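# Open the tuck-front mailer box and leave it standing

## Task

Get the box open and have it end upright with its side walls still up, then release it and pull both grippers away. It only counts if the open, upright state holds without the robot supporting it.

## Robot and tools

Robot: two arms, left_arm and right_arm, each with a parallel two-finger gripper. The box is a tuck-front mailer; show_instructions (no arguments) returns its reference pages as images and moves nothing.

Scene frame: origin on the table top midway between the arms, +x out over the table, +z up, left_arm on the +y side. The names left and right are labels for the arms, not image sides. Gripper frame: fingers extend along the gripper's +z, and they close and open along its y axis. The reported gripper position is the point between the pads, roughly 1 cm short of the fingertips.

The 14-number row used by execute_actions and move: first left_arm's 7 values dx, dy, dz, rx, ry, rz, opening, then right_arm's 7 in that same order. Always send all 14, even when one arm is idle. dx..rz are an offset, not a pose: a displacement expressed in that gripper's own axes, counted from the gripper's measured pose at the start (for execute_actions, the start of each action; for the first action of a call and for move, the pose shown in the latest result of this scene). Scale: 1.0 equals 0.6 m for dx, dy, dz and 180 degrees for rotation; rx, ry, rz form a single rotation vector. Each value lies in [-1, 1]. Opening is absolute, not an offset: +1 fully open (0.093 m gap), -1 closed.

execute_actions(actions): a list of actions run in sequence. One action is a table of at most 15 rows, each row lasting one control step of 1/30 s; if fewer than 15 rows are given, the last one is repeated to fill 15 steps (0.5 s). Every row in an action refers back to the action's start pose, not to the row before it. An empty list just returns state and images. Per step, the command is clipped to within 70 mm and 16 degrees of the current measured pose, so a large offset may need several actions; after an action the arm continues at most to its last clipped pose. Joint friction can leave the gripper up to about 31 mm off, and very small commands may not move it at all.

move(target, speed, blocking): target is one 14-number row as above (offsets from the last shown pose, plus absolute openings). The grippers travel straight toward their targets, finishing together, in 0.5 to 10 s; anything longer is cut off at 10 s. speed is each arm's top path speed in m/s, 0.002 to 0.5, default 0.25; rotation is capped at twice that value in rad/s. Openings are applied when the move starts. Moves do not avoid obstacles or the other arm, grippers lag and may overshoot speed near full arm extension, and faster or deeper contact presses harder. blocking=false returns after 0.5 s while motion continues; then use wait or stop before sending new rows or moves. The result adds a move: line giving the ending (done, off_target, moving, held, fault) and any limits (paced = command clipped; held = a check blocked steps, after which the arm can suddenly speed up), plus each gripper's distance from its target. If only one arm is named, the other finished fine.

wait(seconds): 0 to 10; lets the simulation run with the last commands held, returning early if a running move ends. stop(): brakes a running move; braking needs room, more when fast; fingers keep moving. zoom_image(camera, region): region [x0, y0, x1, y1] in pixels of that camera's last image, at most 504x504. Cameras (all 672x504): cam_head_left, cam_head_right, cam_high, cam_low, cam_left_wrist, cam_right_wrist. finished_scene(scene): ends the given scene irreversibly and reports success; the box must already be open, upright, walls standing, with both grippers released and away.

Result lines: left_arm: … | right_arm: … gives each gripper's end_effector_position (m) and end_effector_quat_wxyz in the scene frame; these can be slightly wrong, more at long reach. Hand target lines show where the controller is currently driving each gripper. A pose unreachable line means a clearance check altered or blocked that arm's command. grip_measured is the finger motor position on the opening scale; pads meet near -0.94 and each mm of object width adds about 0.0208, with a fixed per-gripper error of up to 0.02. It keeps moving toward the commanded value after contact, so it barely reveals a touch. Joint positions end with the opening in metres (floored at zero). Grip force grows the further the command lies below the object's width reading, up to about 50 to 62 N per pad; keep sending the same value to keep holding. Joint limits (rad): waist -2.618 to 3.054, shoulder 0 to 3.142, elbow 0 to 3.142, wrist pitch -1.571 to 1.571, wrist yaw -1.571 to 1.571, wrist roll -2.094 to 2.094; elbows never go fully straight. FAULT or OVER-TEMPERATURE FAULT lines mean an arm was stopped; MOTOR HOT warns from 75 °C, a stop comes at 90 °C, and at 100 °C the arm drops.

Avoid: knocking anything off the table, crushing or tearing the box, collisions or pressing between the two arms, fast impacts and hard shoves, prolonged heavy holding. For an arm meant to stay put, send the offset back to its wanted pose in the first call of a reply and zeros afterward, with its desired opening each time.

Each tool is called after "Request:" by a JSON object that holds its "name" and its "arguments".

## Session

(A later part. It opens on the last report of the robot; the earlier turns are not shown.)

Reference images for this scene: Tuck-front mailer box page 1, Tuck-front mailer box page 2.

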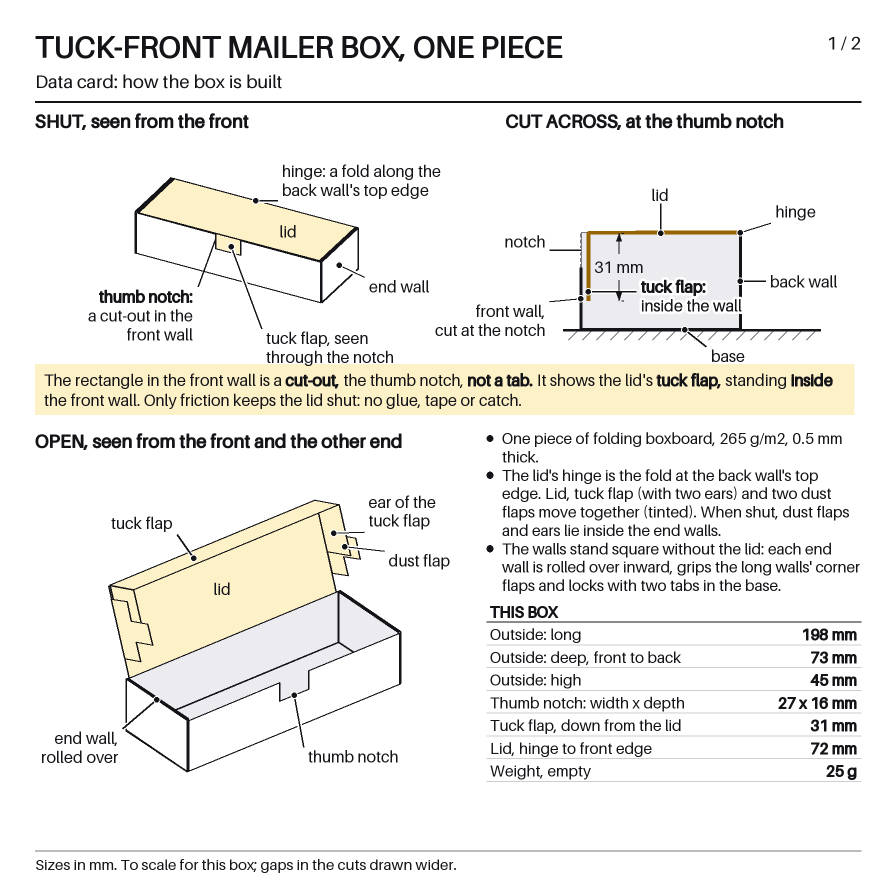

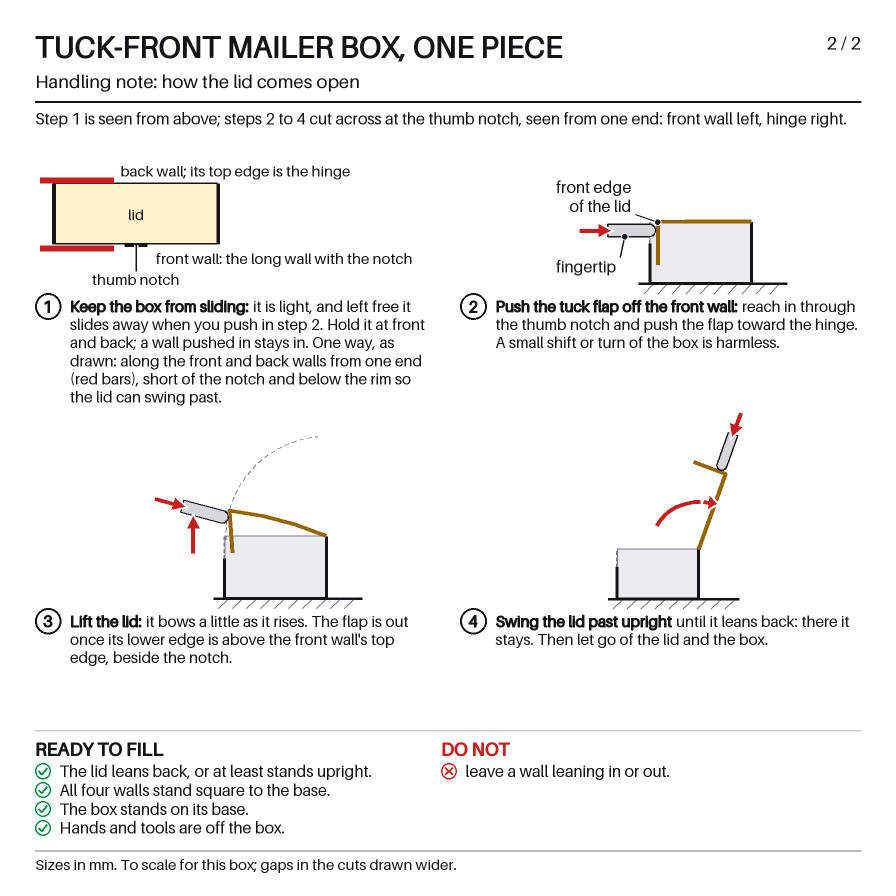

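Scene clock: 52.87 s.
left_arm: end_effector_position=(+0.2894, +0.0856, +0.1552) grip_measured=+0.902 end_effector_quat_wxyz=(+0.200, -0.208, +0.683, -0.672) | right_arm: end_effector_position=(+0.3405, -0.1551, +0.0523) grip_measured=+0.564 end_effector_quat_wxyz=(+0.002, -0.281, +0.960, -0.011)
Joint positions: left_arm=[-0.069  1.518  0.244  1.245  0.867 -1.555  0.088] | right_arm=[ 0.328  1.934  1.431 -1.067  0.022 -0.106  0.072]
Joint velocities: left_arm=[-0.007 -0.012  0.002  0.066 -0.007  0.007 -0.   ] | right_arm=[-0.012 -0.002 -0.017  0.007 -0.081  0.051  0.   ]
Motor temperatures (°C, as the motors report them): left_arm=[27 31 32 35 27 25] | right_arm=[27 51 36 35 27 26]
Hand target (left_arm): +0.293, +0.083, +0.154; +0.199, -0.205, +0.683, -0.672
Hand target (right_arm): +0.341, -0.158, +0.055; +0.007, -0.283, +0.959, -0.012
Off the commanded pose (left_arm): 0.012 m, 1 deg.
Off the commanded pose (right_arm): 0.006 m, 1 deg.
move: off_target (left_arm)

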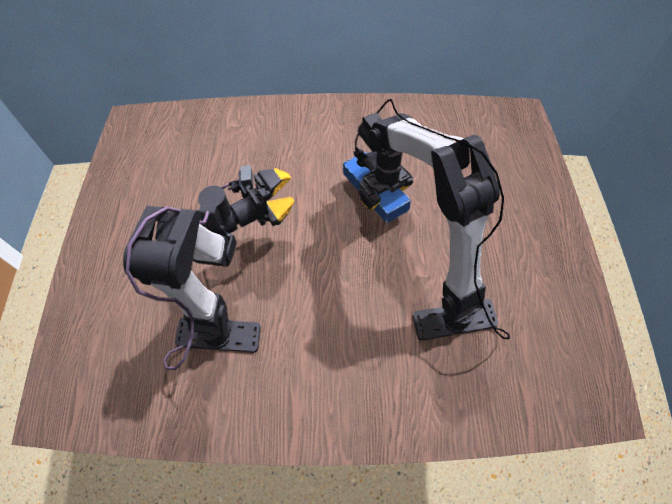

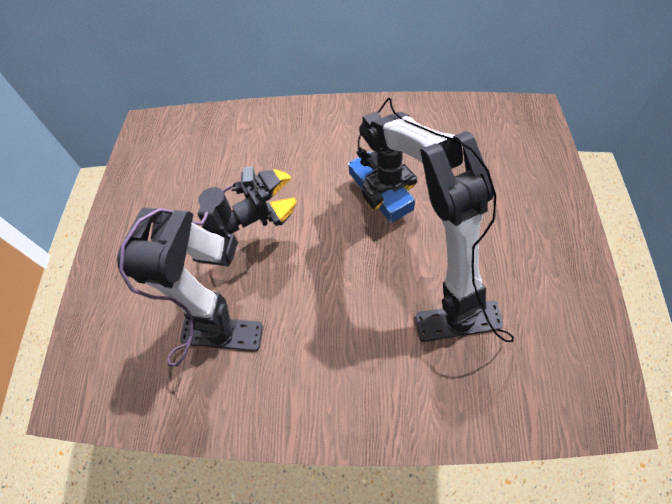

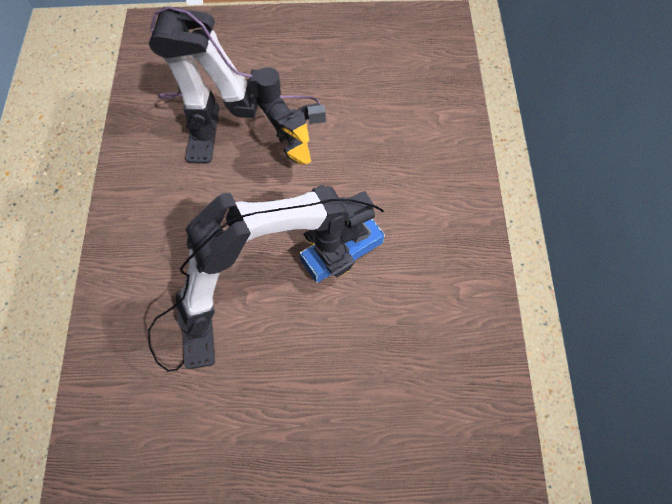

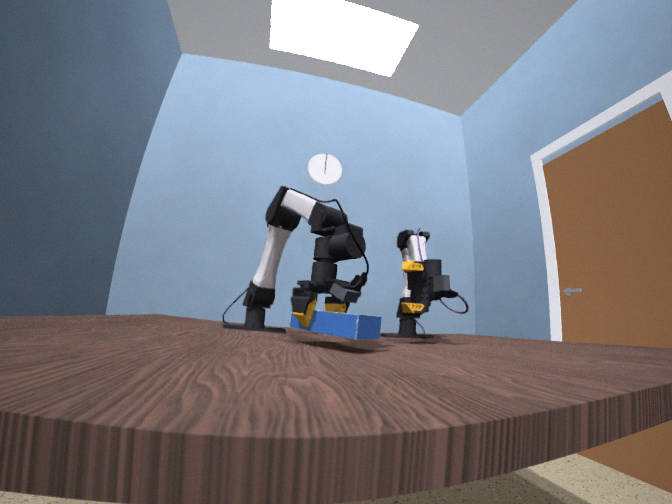

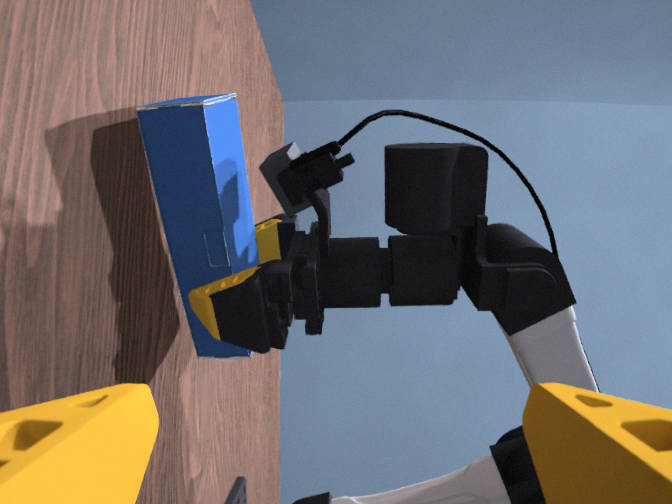

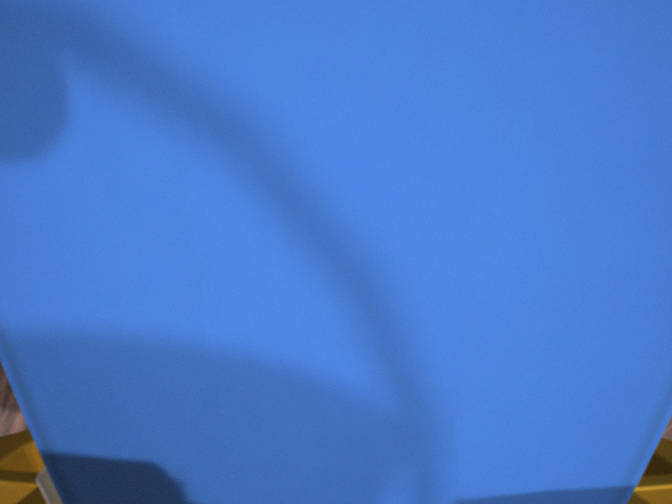

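Request:
{"name": "move", "arguments": {"target": [0,0,0,0,0,0,0.9,-0.04,0,0.05,0,0,0,0.56], "speed": 0.03}}

Request:
{"name": "move", "arguments": {"target": [0,0,0,0,0,0,0.9,0,0,0,0,0,0,1]}}

Request:
{"name": "move", "arguments": {"target": [0,0,0,0,0,0,0.9,0.05,0,-0.01,0,-0.39,0,1], "speed": 0.1}}

Scene clock: 57.67 s.
left_arm: end_effector_position=(+0.2895, +0.0856, +0.1557) grip_measured=+0.902 end_effector_quat_wxyz=(+0.200, -0.207, +0.682, -0.672) | right_arm: end_effector_position=(+0.3518, -0.1495, +0.0205) grip_measured=+0.564 end_effector_quat_wxyz=(-0.011, -0.282, +0.959, -0.013)
Joint positions: left_arm=[-0.069  1.518  0.244  1.248  0.867 -1.555  0.088] | right_arm=[ 0.328  2.041  1.452 -1.009  0.022 -0.107  0.072]
Joint velocities: left_arm=[ 0.002 -0.002  0.007 -0.022  0.007 -0.037 -0.001] | right_arm=[ 0.002 -0.002  0.012  0.007 -0.007  0.037  0.001]
Motor temperatures (°C, as the motors report them): left_arm=[27 31 32 35 27 25] | right_arm=[27 51 36 34 27 26]
Hand target (left_arm): +0.289, +0.086, +0.155; +0.199, -0.208, +0.683, -0.671
Hand target (right_arm): +0.360, -0.142, +0.022; +0.002, -0.281, +0.960, -0.011
Off the commanded pose (left_arm): 0.000 m, 0 deg.
Off the commanded pose (right_arm): 0.012 m, 2 deg.
move: off_target (right_arm)

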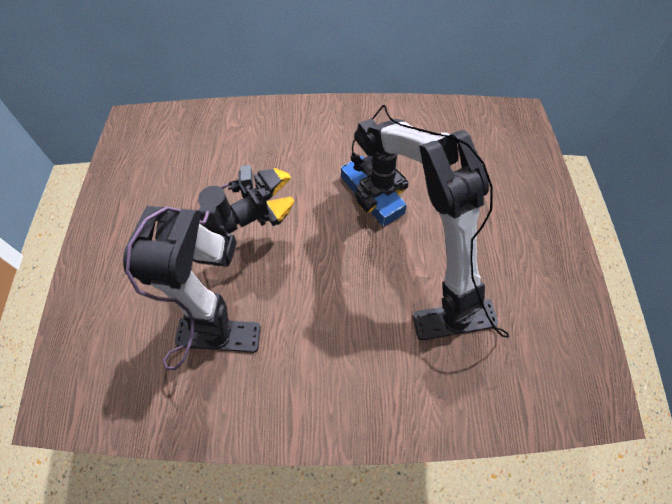

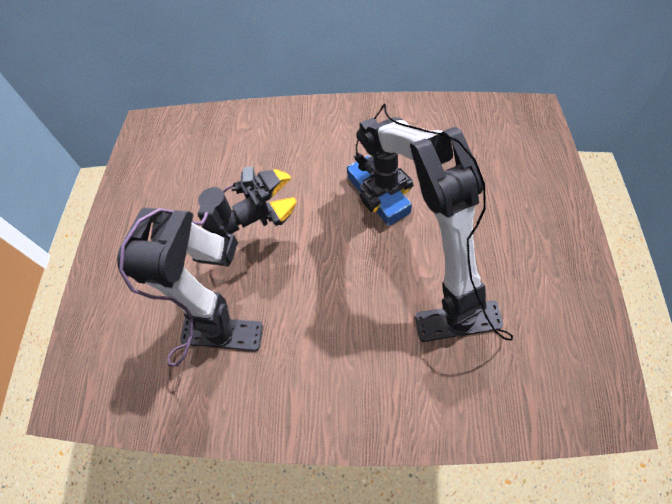

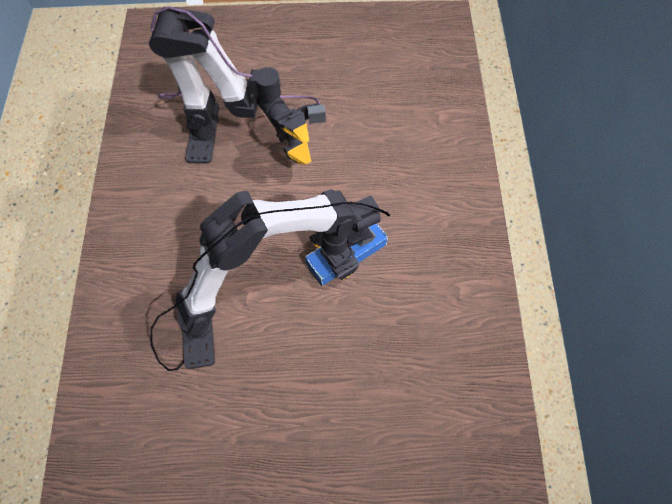

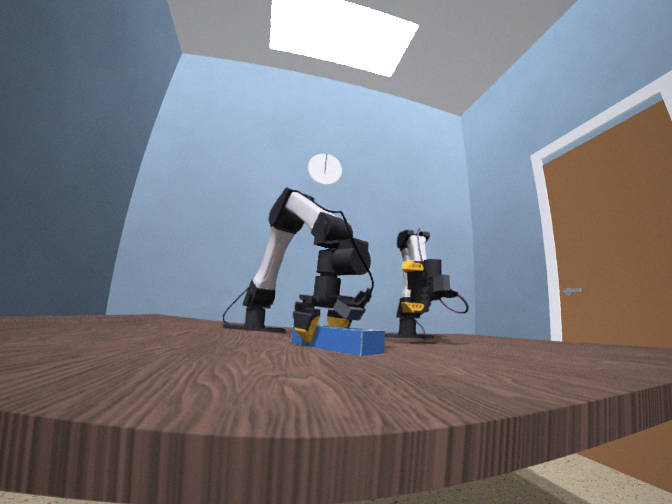

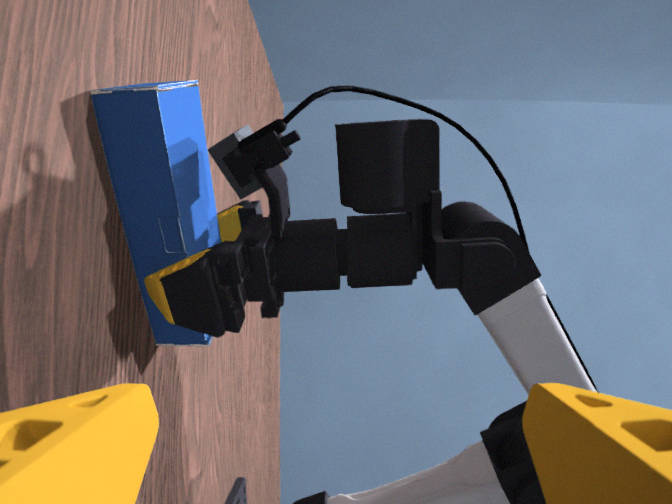

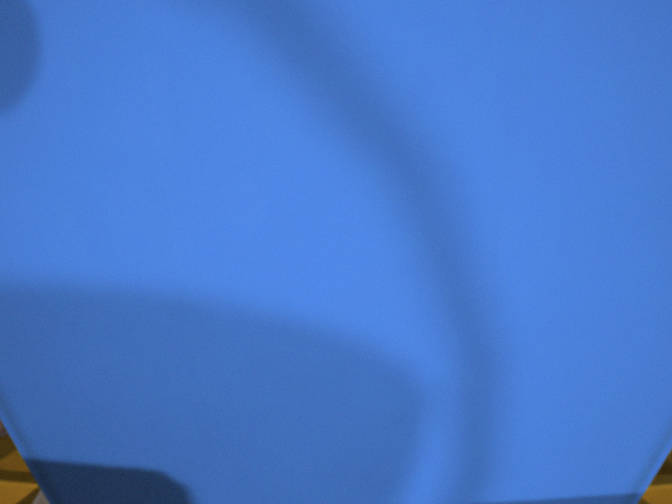

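Scene clock: 58.17 s.
left_arm: end_effector_position=(+0.2895, +0.0856, +0.1557) grip_measured=+0.902 end_effector_quat_wxyz=(+0.200, -0.207, +0.682, -0.672) | right_arm: end_effector_position=(+0.3518, -0.1495, +0.0205) grip_measured=+0.992 end_effector_quat_wxyz=(-0.011, -0.282, +0.959, -0.013)
Joint positions: left_arm=[-0.069  1.518  0.244  1.248  0.867 -1.555  0.088] | right_arm=[ 0.328  2.041  1.452 -1.009  0.022 -0.107  0.093]
Joint velocities: left_arm=[ 0.002  0.022 -0.002 -0.11  -0.066  0.007  0.001] | right_arm=[ 0.017  0.002 -0.002 -0.066 -0.051 -0.022 -0.001]
Motor temperatures (°C, as the motors report them): left_arm=[27 31 32 35 27 25] | right_arm=[27 51 36 34 27 26]
Hand target (left_arm): +0.289, +0.086, +0.156; +0.200, -0.207, +0.682, -0.672
Hand target (right_arm): +0.352, -0.149, +0.020; -0.011, -0.282, +0.959, -0.013
Off the commanded pose (left_arm): 0.000 m, 0 deg.
Off the commanded pose (right_arm): 0.000 m, 0 deg.
move: done

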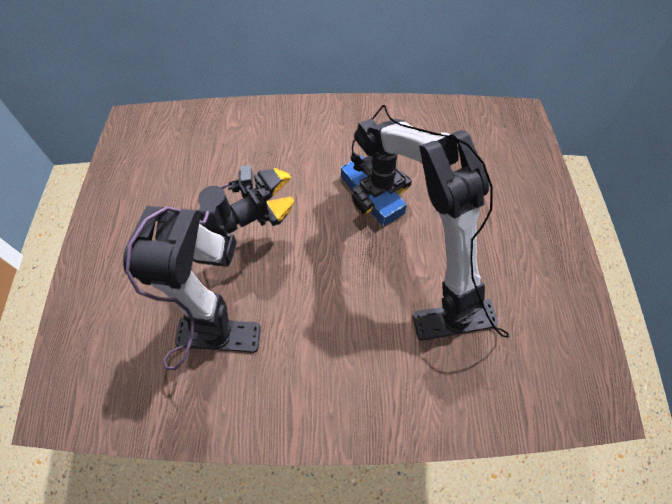

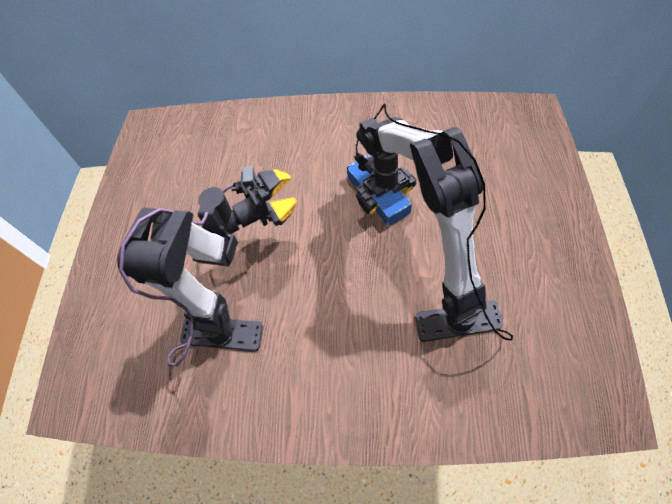

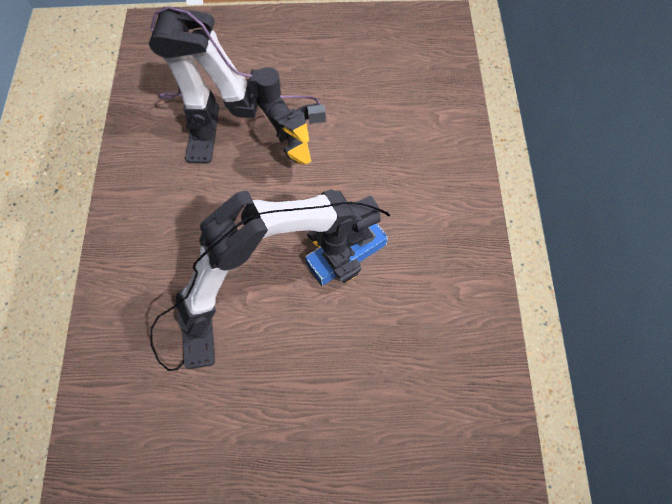

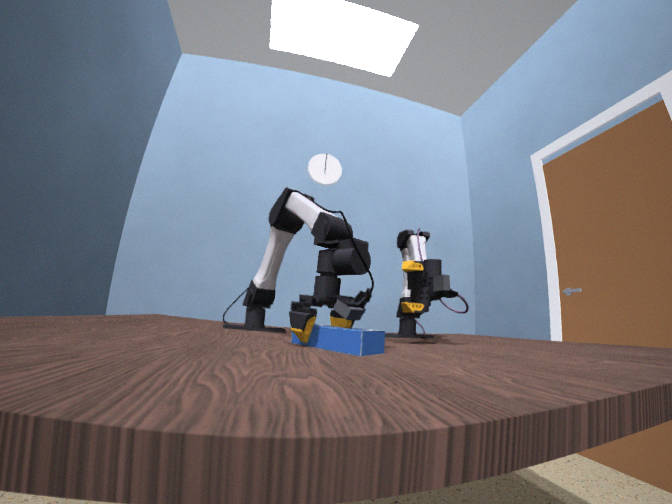

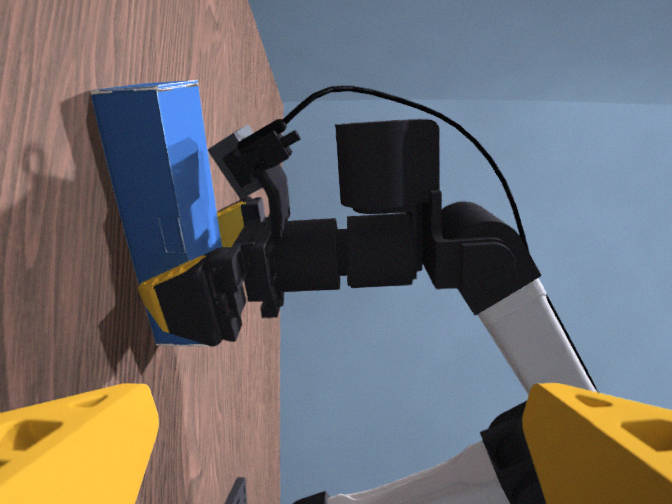

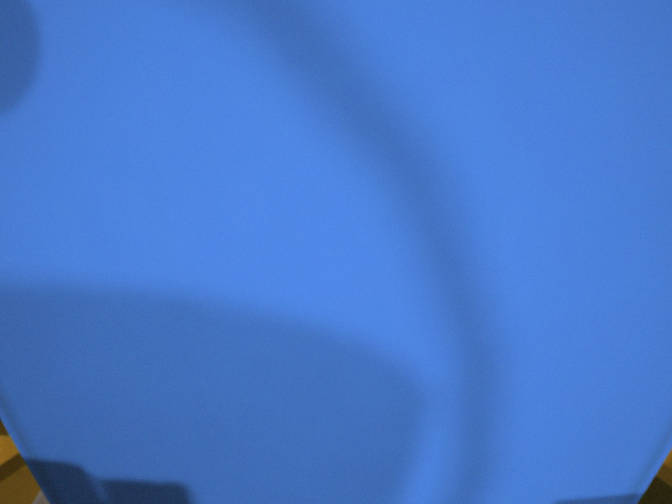

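Scene clock: 65.00 s.
left_arm: end_effector_position=(+0.2895, +0.0856, +0.1557) grip_measured=+0.902 end_effector_quat_wxyz=(+0.200, -0.207, +0.682, -0.672) | right_arm: end_effector_position=(+0.3311, -0.1621, +0.0366) grip_measured=+0.992 end_effector_quat_wxyz=(+0.548, -0.240, +0.786, +0.156)
Joint positions: left_arm=[-0.069  1.518  0.244  1.248  0.867 -1.555  0.088] | right_arm=[ 0.206  1.795  0.155  1.272 -0.216 -0.1    0.093]
Joint velocities: left_arm=[ 0.002  0.002  0.002  0.037 -0.022 -0.066 -0.001] | right_arm=[ 0.012  0.002 -0.017  0.007 -0.007  0.022  0.001]
Motor temperatures (°C, as the motors report them): left_arm=[27 31 32 36 27 25] | right_arm=[27 50 36 36 27 26]
Hand target (left_arm): +0.289, +0.086, +0.156; +0.200, -0.207, +0.682, -0.672
Hand target (right_arm): +0.325, -0.167, +0.031; +0.540, -0.234, +0.793, +0.159
Off the commanded pose (left_arm): 0.000 m, 0 deg.
Off the commanded pose (right_arm): 0.011 m, 1 deg.
move: off_target (right_arm)

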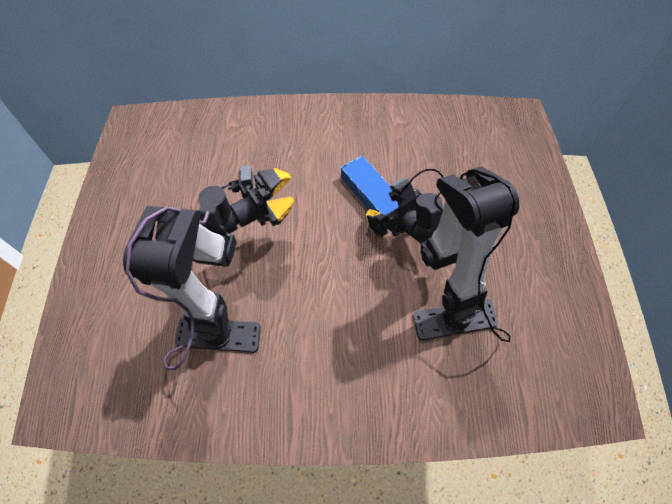

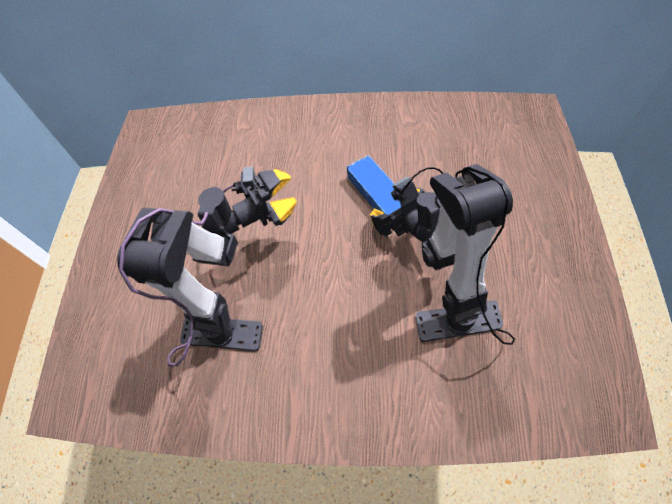

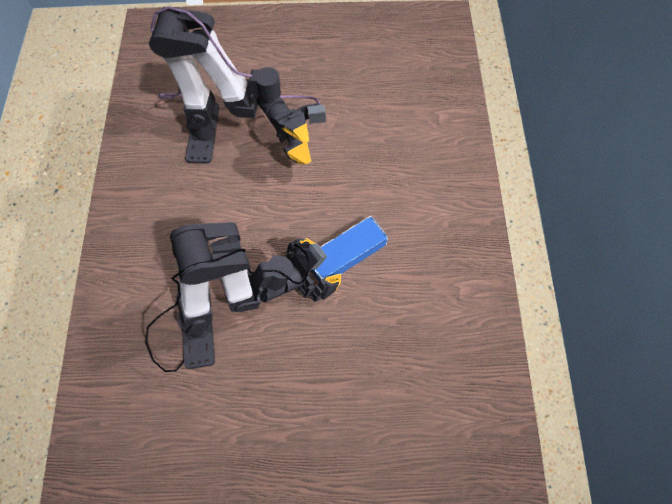

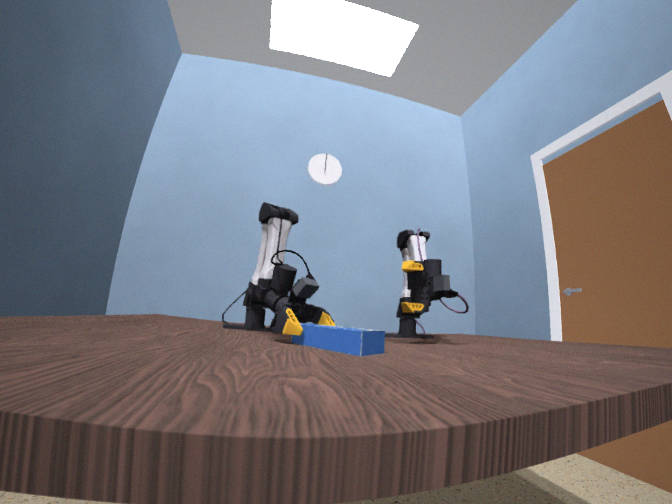

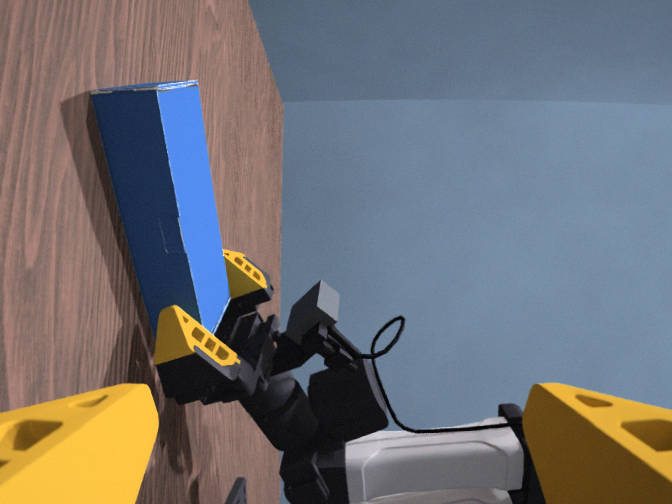

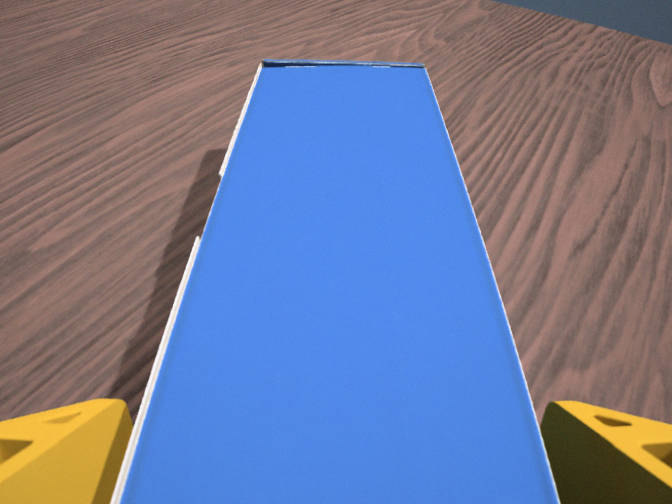

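Request:
{"name": "move", "arguments": {"target": [0.05,0.117,0.2,0,0,0,0.9,0.01,0,0.055,0,-0.05,0,1], "speed": 0.06}}

Scene clock: 69.70 s.
left_arm: end_effector_position=(+0.3258, -0.0230, +0.0846) grip_measured=+0.902 end_effector_quat_wxyz=(+0.198, -0.209, +0.689, -0.665) | right_arm: end_effector_position=(+0.3477, -0.1515, +0.0217) grip_measured=+0.992 end_effector_quat_wxyz=(+0.575, -0.234, +0.765, +0.173)
Joint positions: left_arm=[-0.45   2.101  0.493  1.566  0.486 -1.555  0.088] | right_arm=[ 0.211  2.099  0.219  1.589 -0.233 -0.073  0.093]
Joint velocities: left_arm=[-0.012 -0.022 -0.007 -0.051 -0.051  0.037 -0.002] | right_arm=[ 0.007 -0.017 -0.002 -0.051 -0.037 -0.051 -0.   ]
Motor temperatures (°C, as the motors report them): left_arm=[27 31 32 37 27 25] | right_arm=[27 49 36 37 27 26]
Hand target (left_arm): +0.330, -0.028, +0.085; +0.201, -0.206, +0.686, -0.669
Hand target (right_arm): +0.355, -0.147, +0.020; +0.578, -0.236, +0.762, +0.171
Off the commanded pose (left_arm): 0.008 m, 1 deg.
Off the commanded pose (right_arm): 0.009 m, 5 deg.
joint sent to its limit (left arm) — the command would take joint 4 (wrist pitch) past its upper limit, so that joint was sent only as far as its limit.
joint sent to its limit (right arm) — the command would take joint 4 (wrist pitch) past its upper limit, so that joint was sent only as far as its limit.
move: off_target (right_arm)

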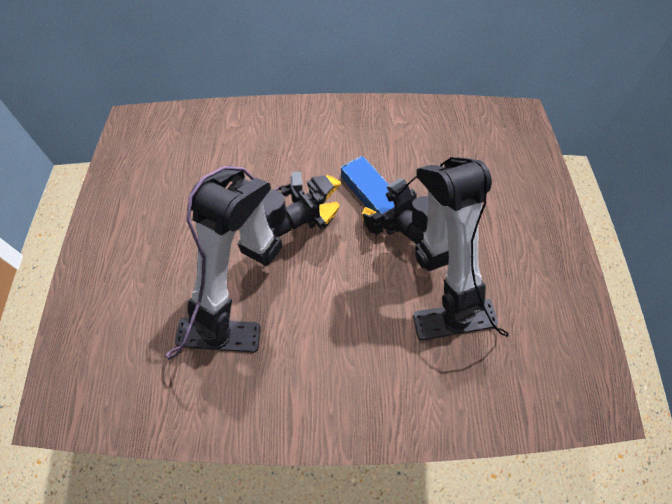

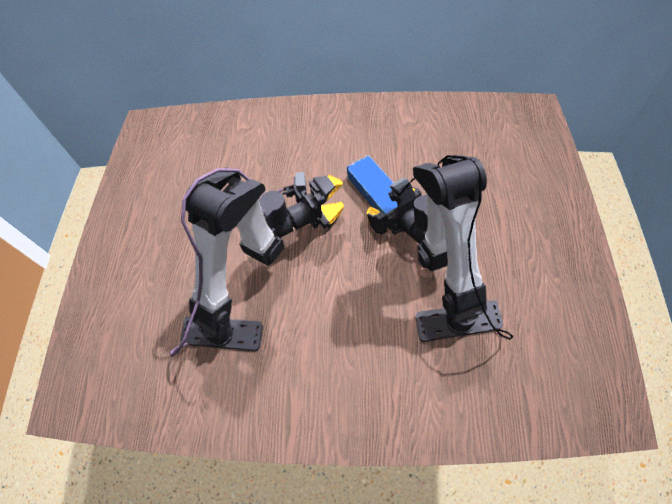

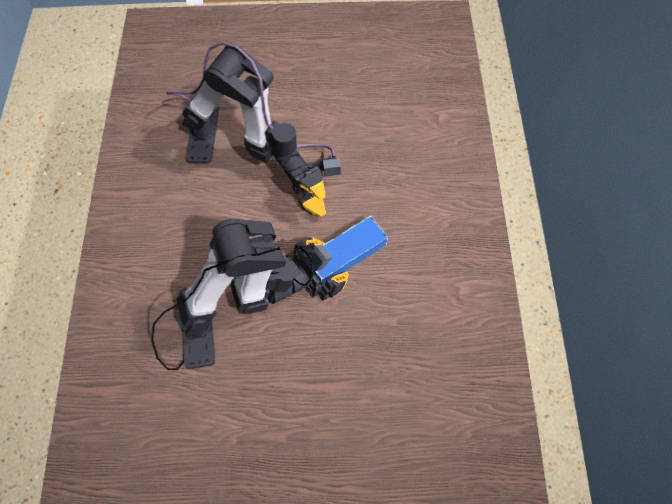

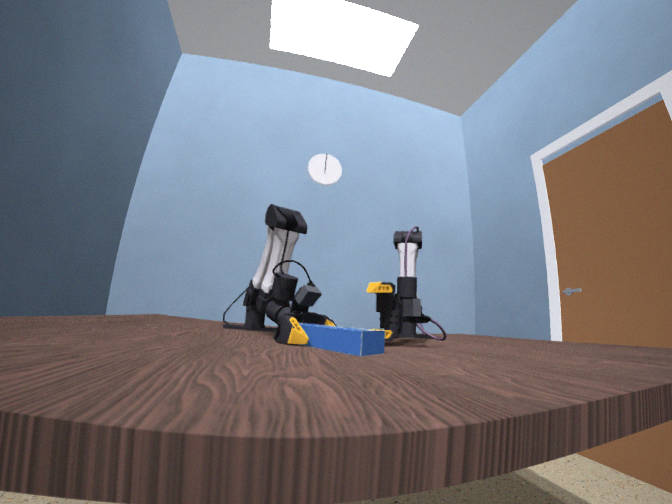

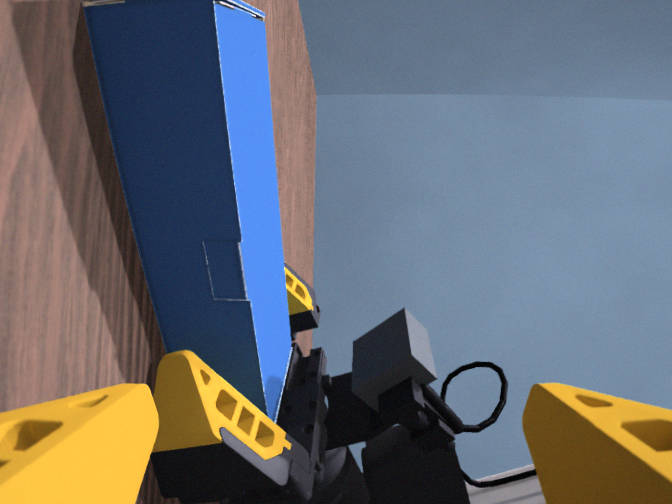

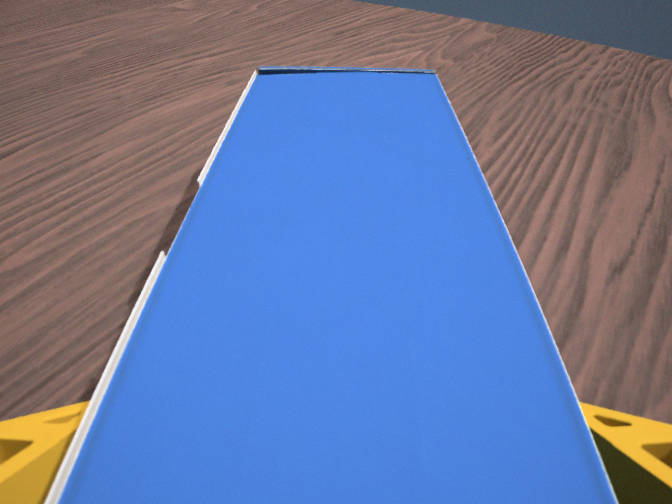

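Request:
{"name": "move", "arguments": {"target": [-0.075,-0.01,0.03,0,0,0,0.9,0,0,0,0,0,0,0.57], "speed": 0.04}}

Scene clock: 72.57 s.
left_arm: end_effector_position=(+0.3663, -0.0147, +0.0962) grip_measured=+0.902 end_effector_quat_wxyz=(+0.200, -0.207, +0.686, -0.668) | right_arm: end_effector_position=(+0.3474, -0.1510, +0.0217) grip_measured=+0.574 end_effector_quat_wxyz=(+0.575, -0.235, +0.764, +0.175)
Joint positions: left_arm=[-0.364  2.101  0.627  1.442  0.572 -1.555  0.088] | right_arm=[ 0.211  2.099  0.219  1.589 -0.237 -0.073  0.073]
Joint velocities: left_arm=[ 0.002 -0.002  0.002 -0.007 -0.007  0.007  0.   ] | right_arm=[ 0.022 -0.002 -0.012  0.037 -0.051 -0.007  0.001]
Motor temperatures (°C, as the motors report them): left_arm=[27 31 32 37 27 25] | right_arm=[27 49 35 38 27 26]
Hand target (left_arm): +0.373, -0.014, +0.090; +0.198, -0.209, +0.689, -0.665
Hand target (right_arm): +0.348, -0.151, +0.022; +0.574, -0.234, +0.765, +0.173
Off the commanded pose (left_arm): 0.010 m, 1 deg.
Off the commanded pose (right_arm): 0.001 m, 0 deg.
joint sent to its limit (right arm) — the command would take joint 4 (wrist pitch) past its upper limit, so that joint was sent only as far as its limit.
move: done

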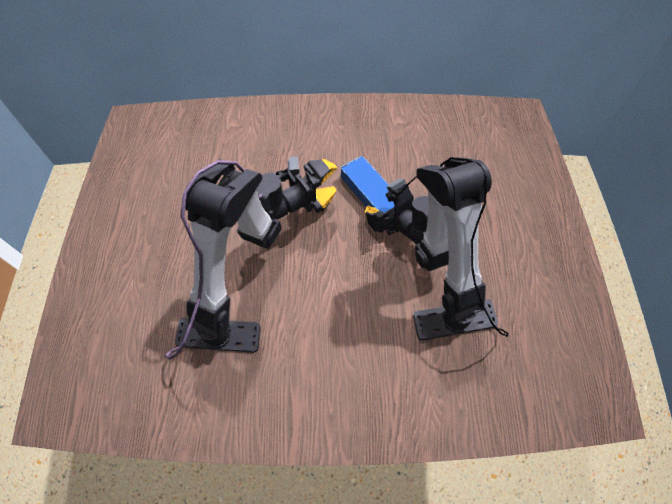

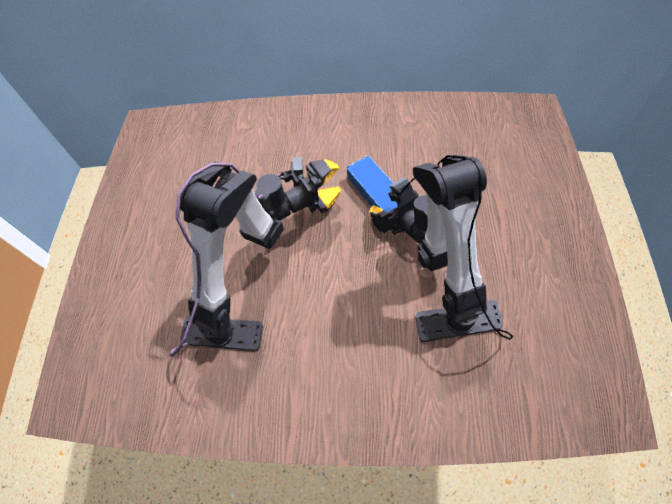

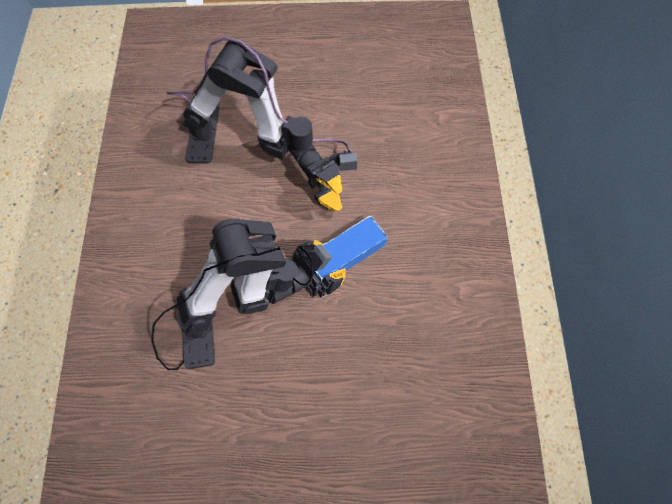

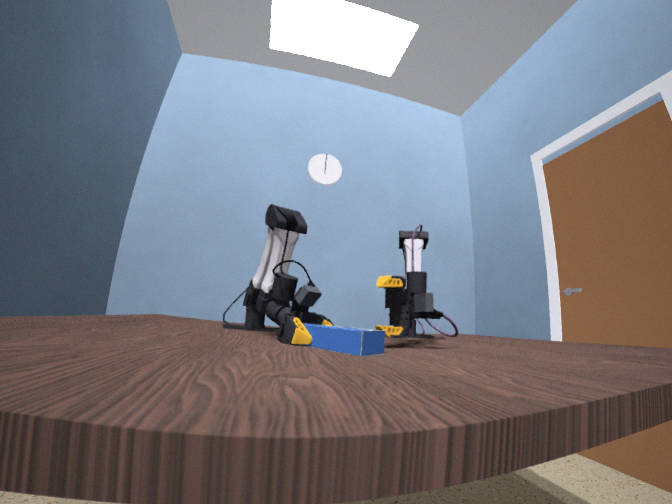

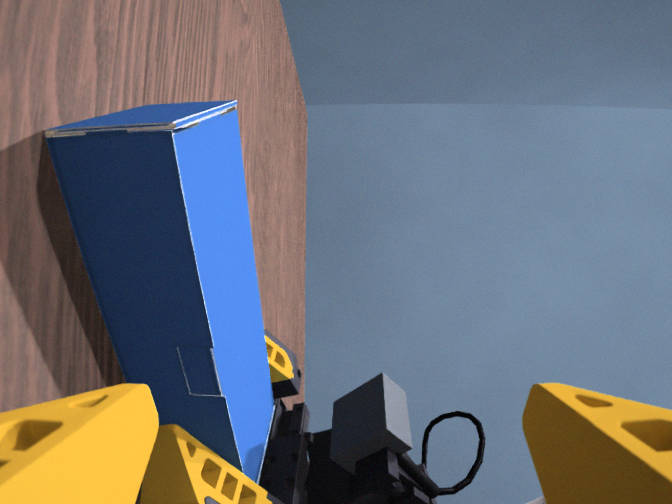

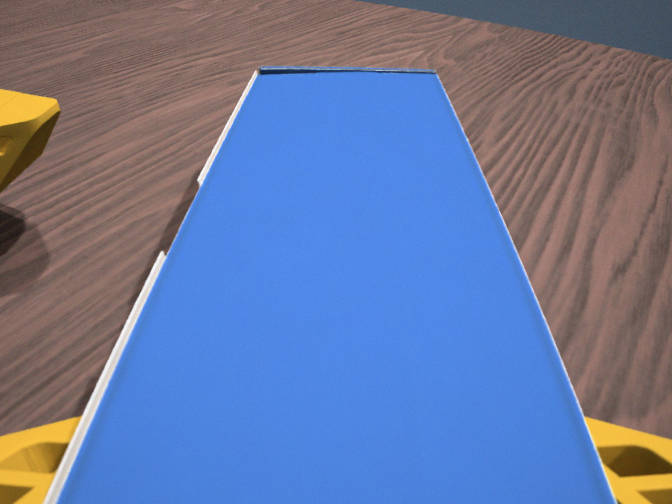

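Still ~5 cm away; advance and lower.

Request:
{"name": "move", "arguments": {"target": [0.01,0.02,0.06,0,0,0,0.9,0,0,0,0,0,0,0.57], "speed": 0.03}}

Scene clock: 75.43 s.
left_arm: end_effector_position=(+0.3774, -0.0416, +0.0876) grip_measured=+0.902 end_effector_quat_wxyz=(+0.203, -0.206, +0.685, -0.669) | right_arm: end_effector_position=(+0.3474, -0.1510, +0.0217) grip_measured=+0.574 end_effector_quat_wxyz=(+0.575, -0.235, +0.764, +0.175)
Joint positions: left_arm=[-0.426  2.179  0.722  1.431  0.509 -1.555  0.088] | right_arm=[ 0.211  2.099  0.219  1.589 -0.237 -0.073  0.073]
Joint velocities: left_arm=[ 0.017  0.022 -0.007 -0.037 -0.066  0.022 -0.001] | right_arm=[ 0.007  0.002  0.012 -0.037  0.007  0.037 -0.   ]
Motor temperatures (°C, as the motors report them): left_arm=[27 31 32 37 27 25] | right_arm=[27 48 35 38 27 26]
Hand target (left_arm): +0.381, -0.048, +0.083; +0.200, -0.207, +0.686, -0.668
Hand target (right_arm): +0.347, -0.151, +0.022; +0.574, -0.235, +0.765, +0.175
Off the commanded pose (left_arm): 0.008 m, 0 deg.
Off the commanded pose (right_arm): 0.000 m, 0 deg.
joint sent to its limit (right arm) — the command would take joint 4 (wrist pitch) past its upper limit, so that joint was sent only as far as its limit.
move: done

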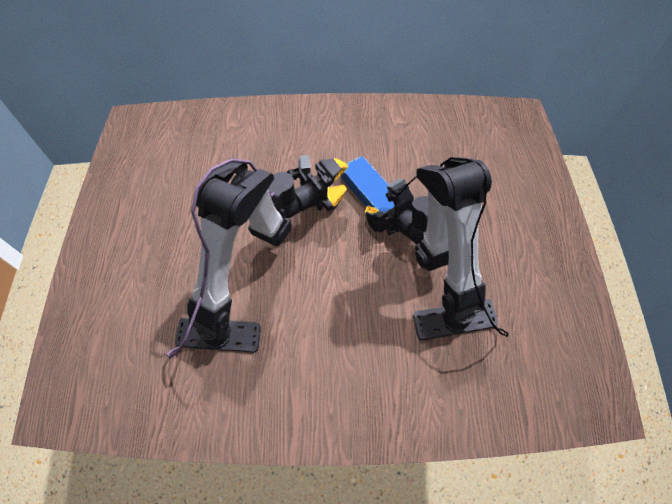

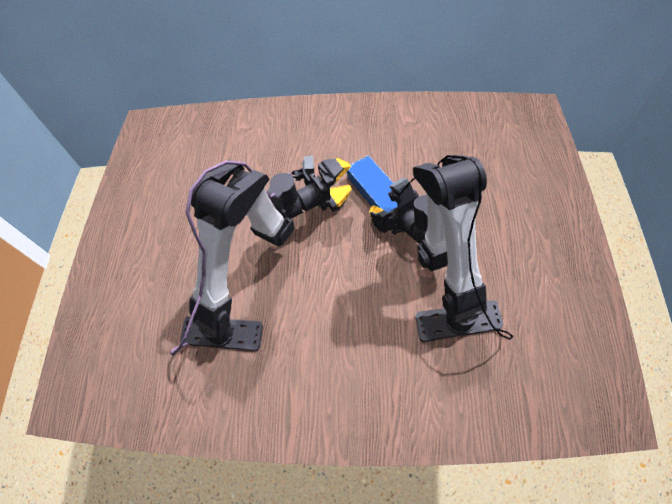

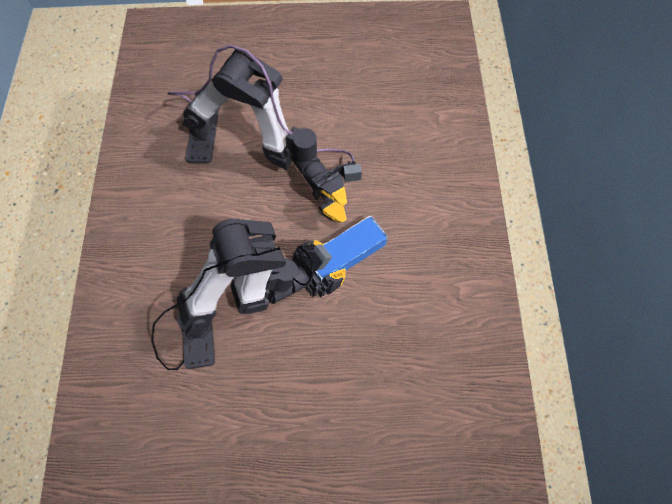

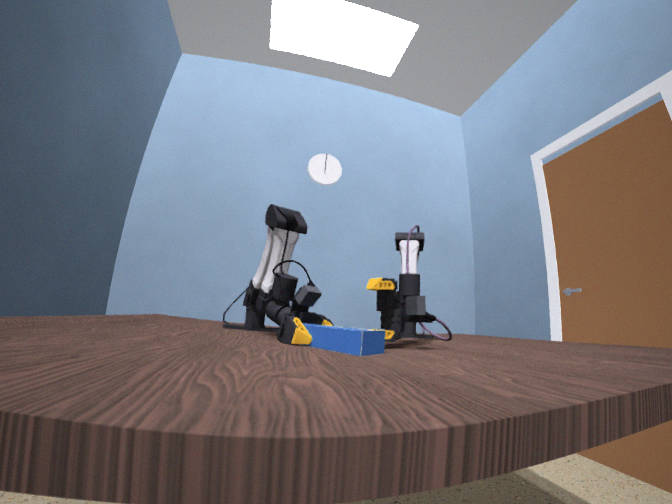

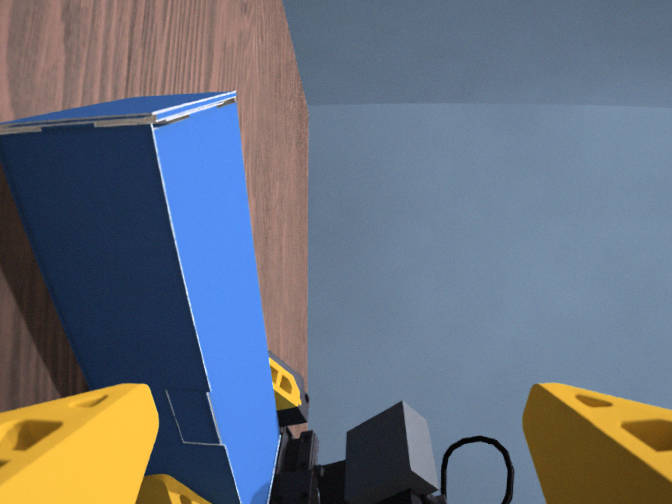

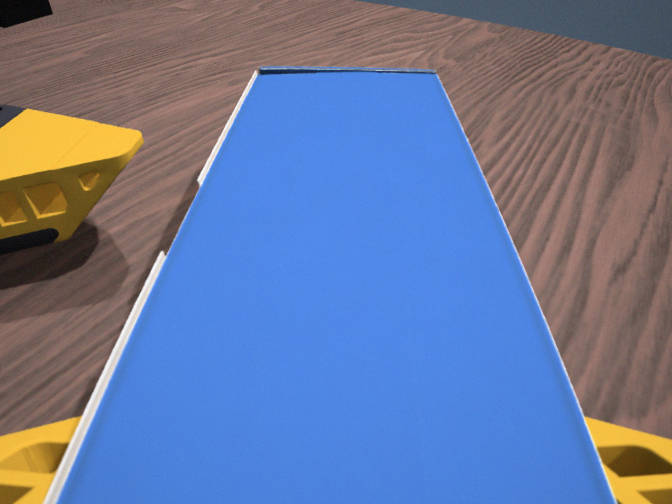

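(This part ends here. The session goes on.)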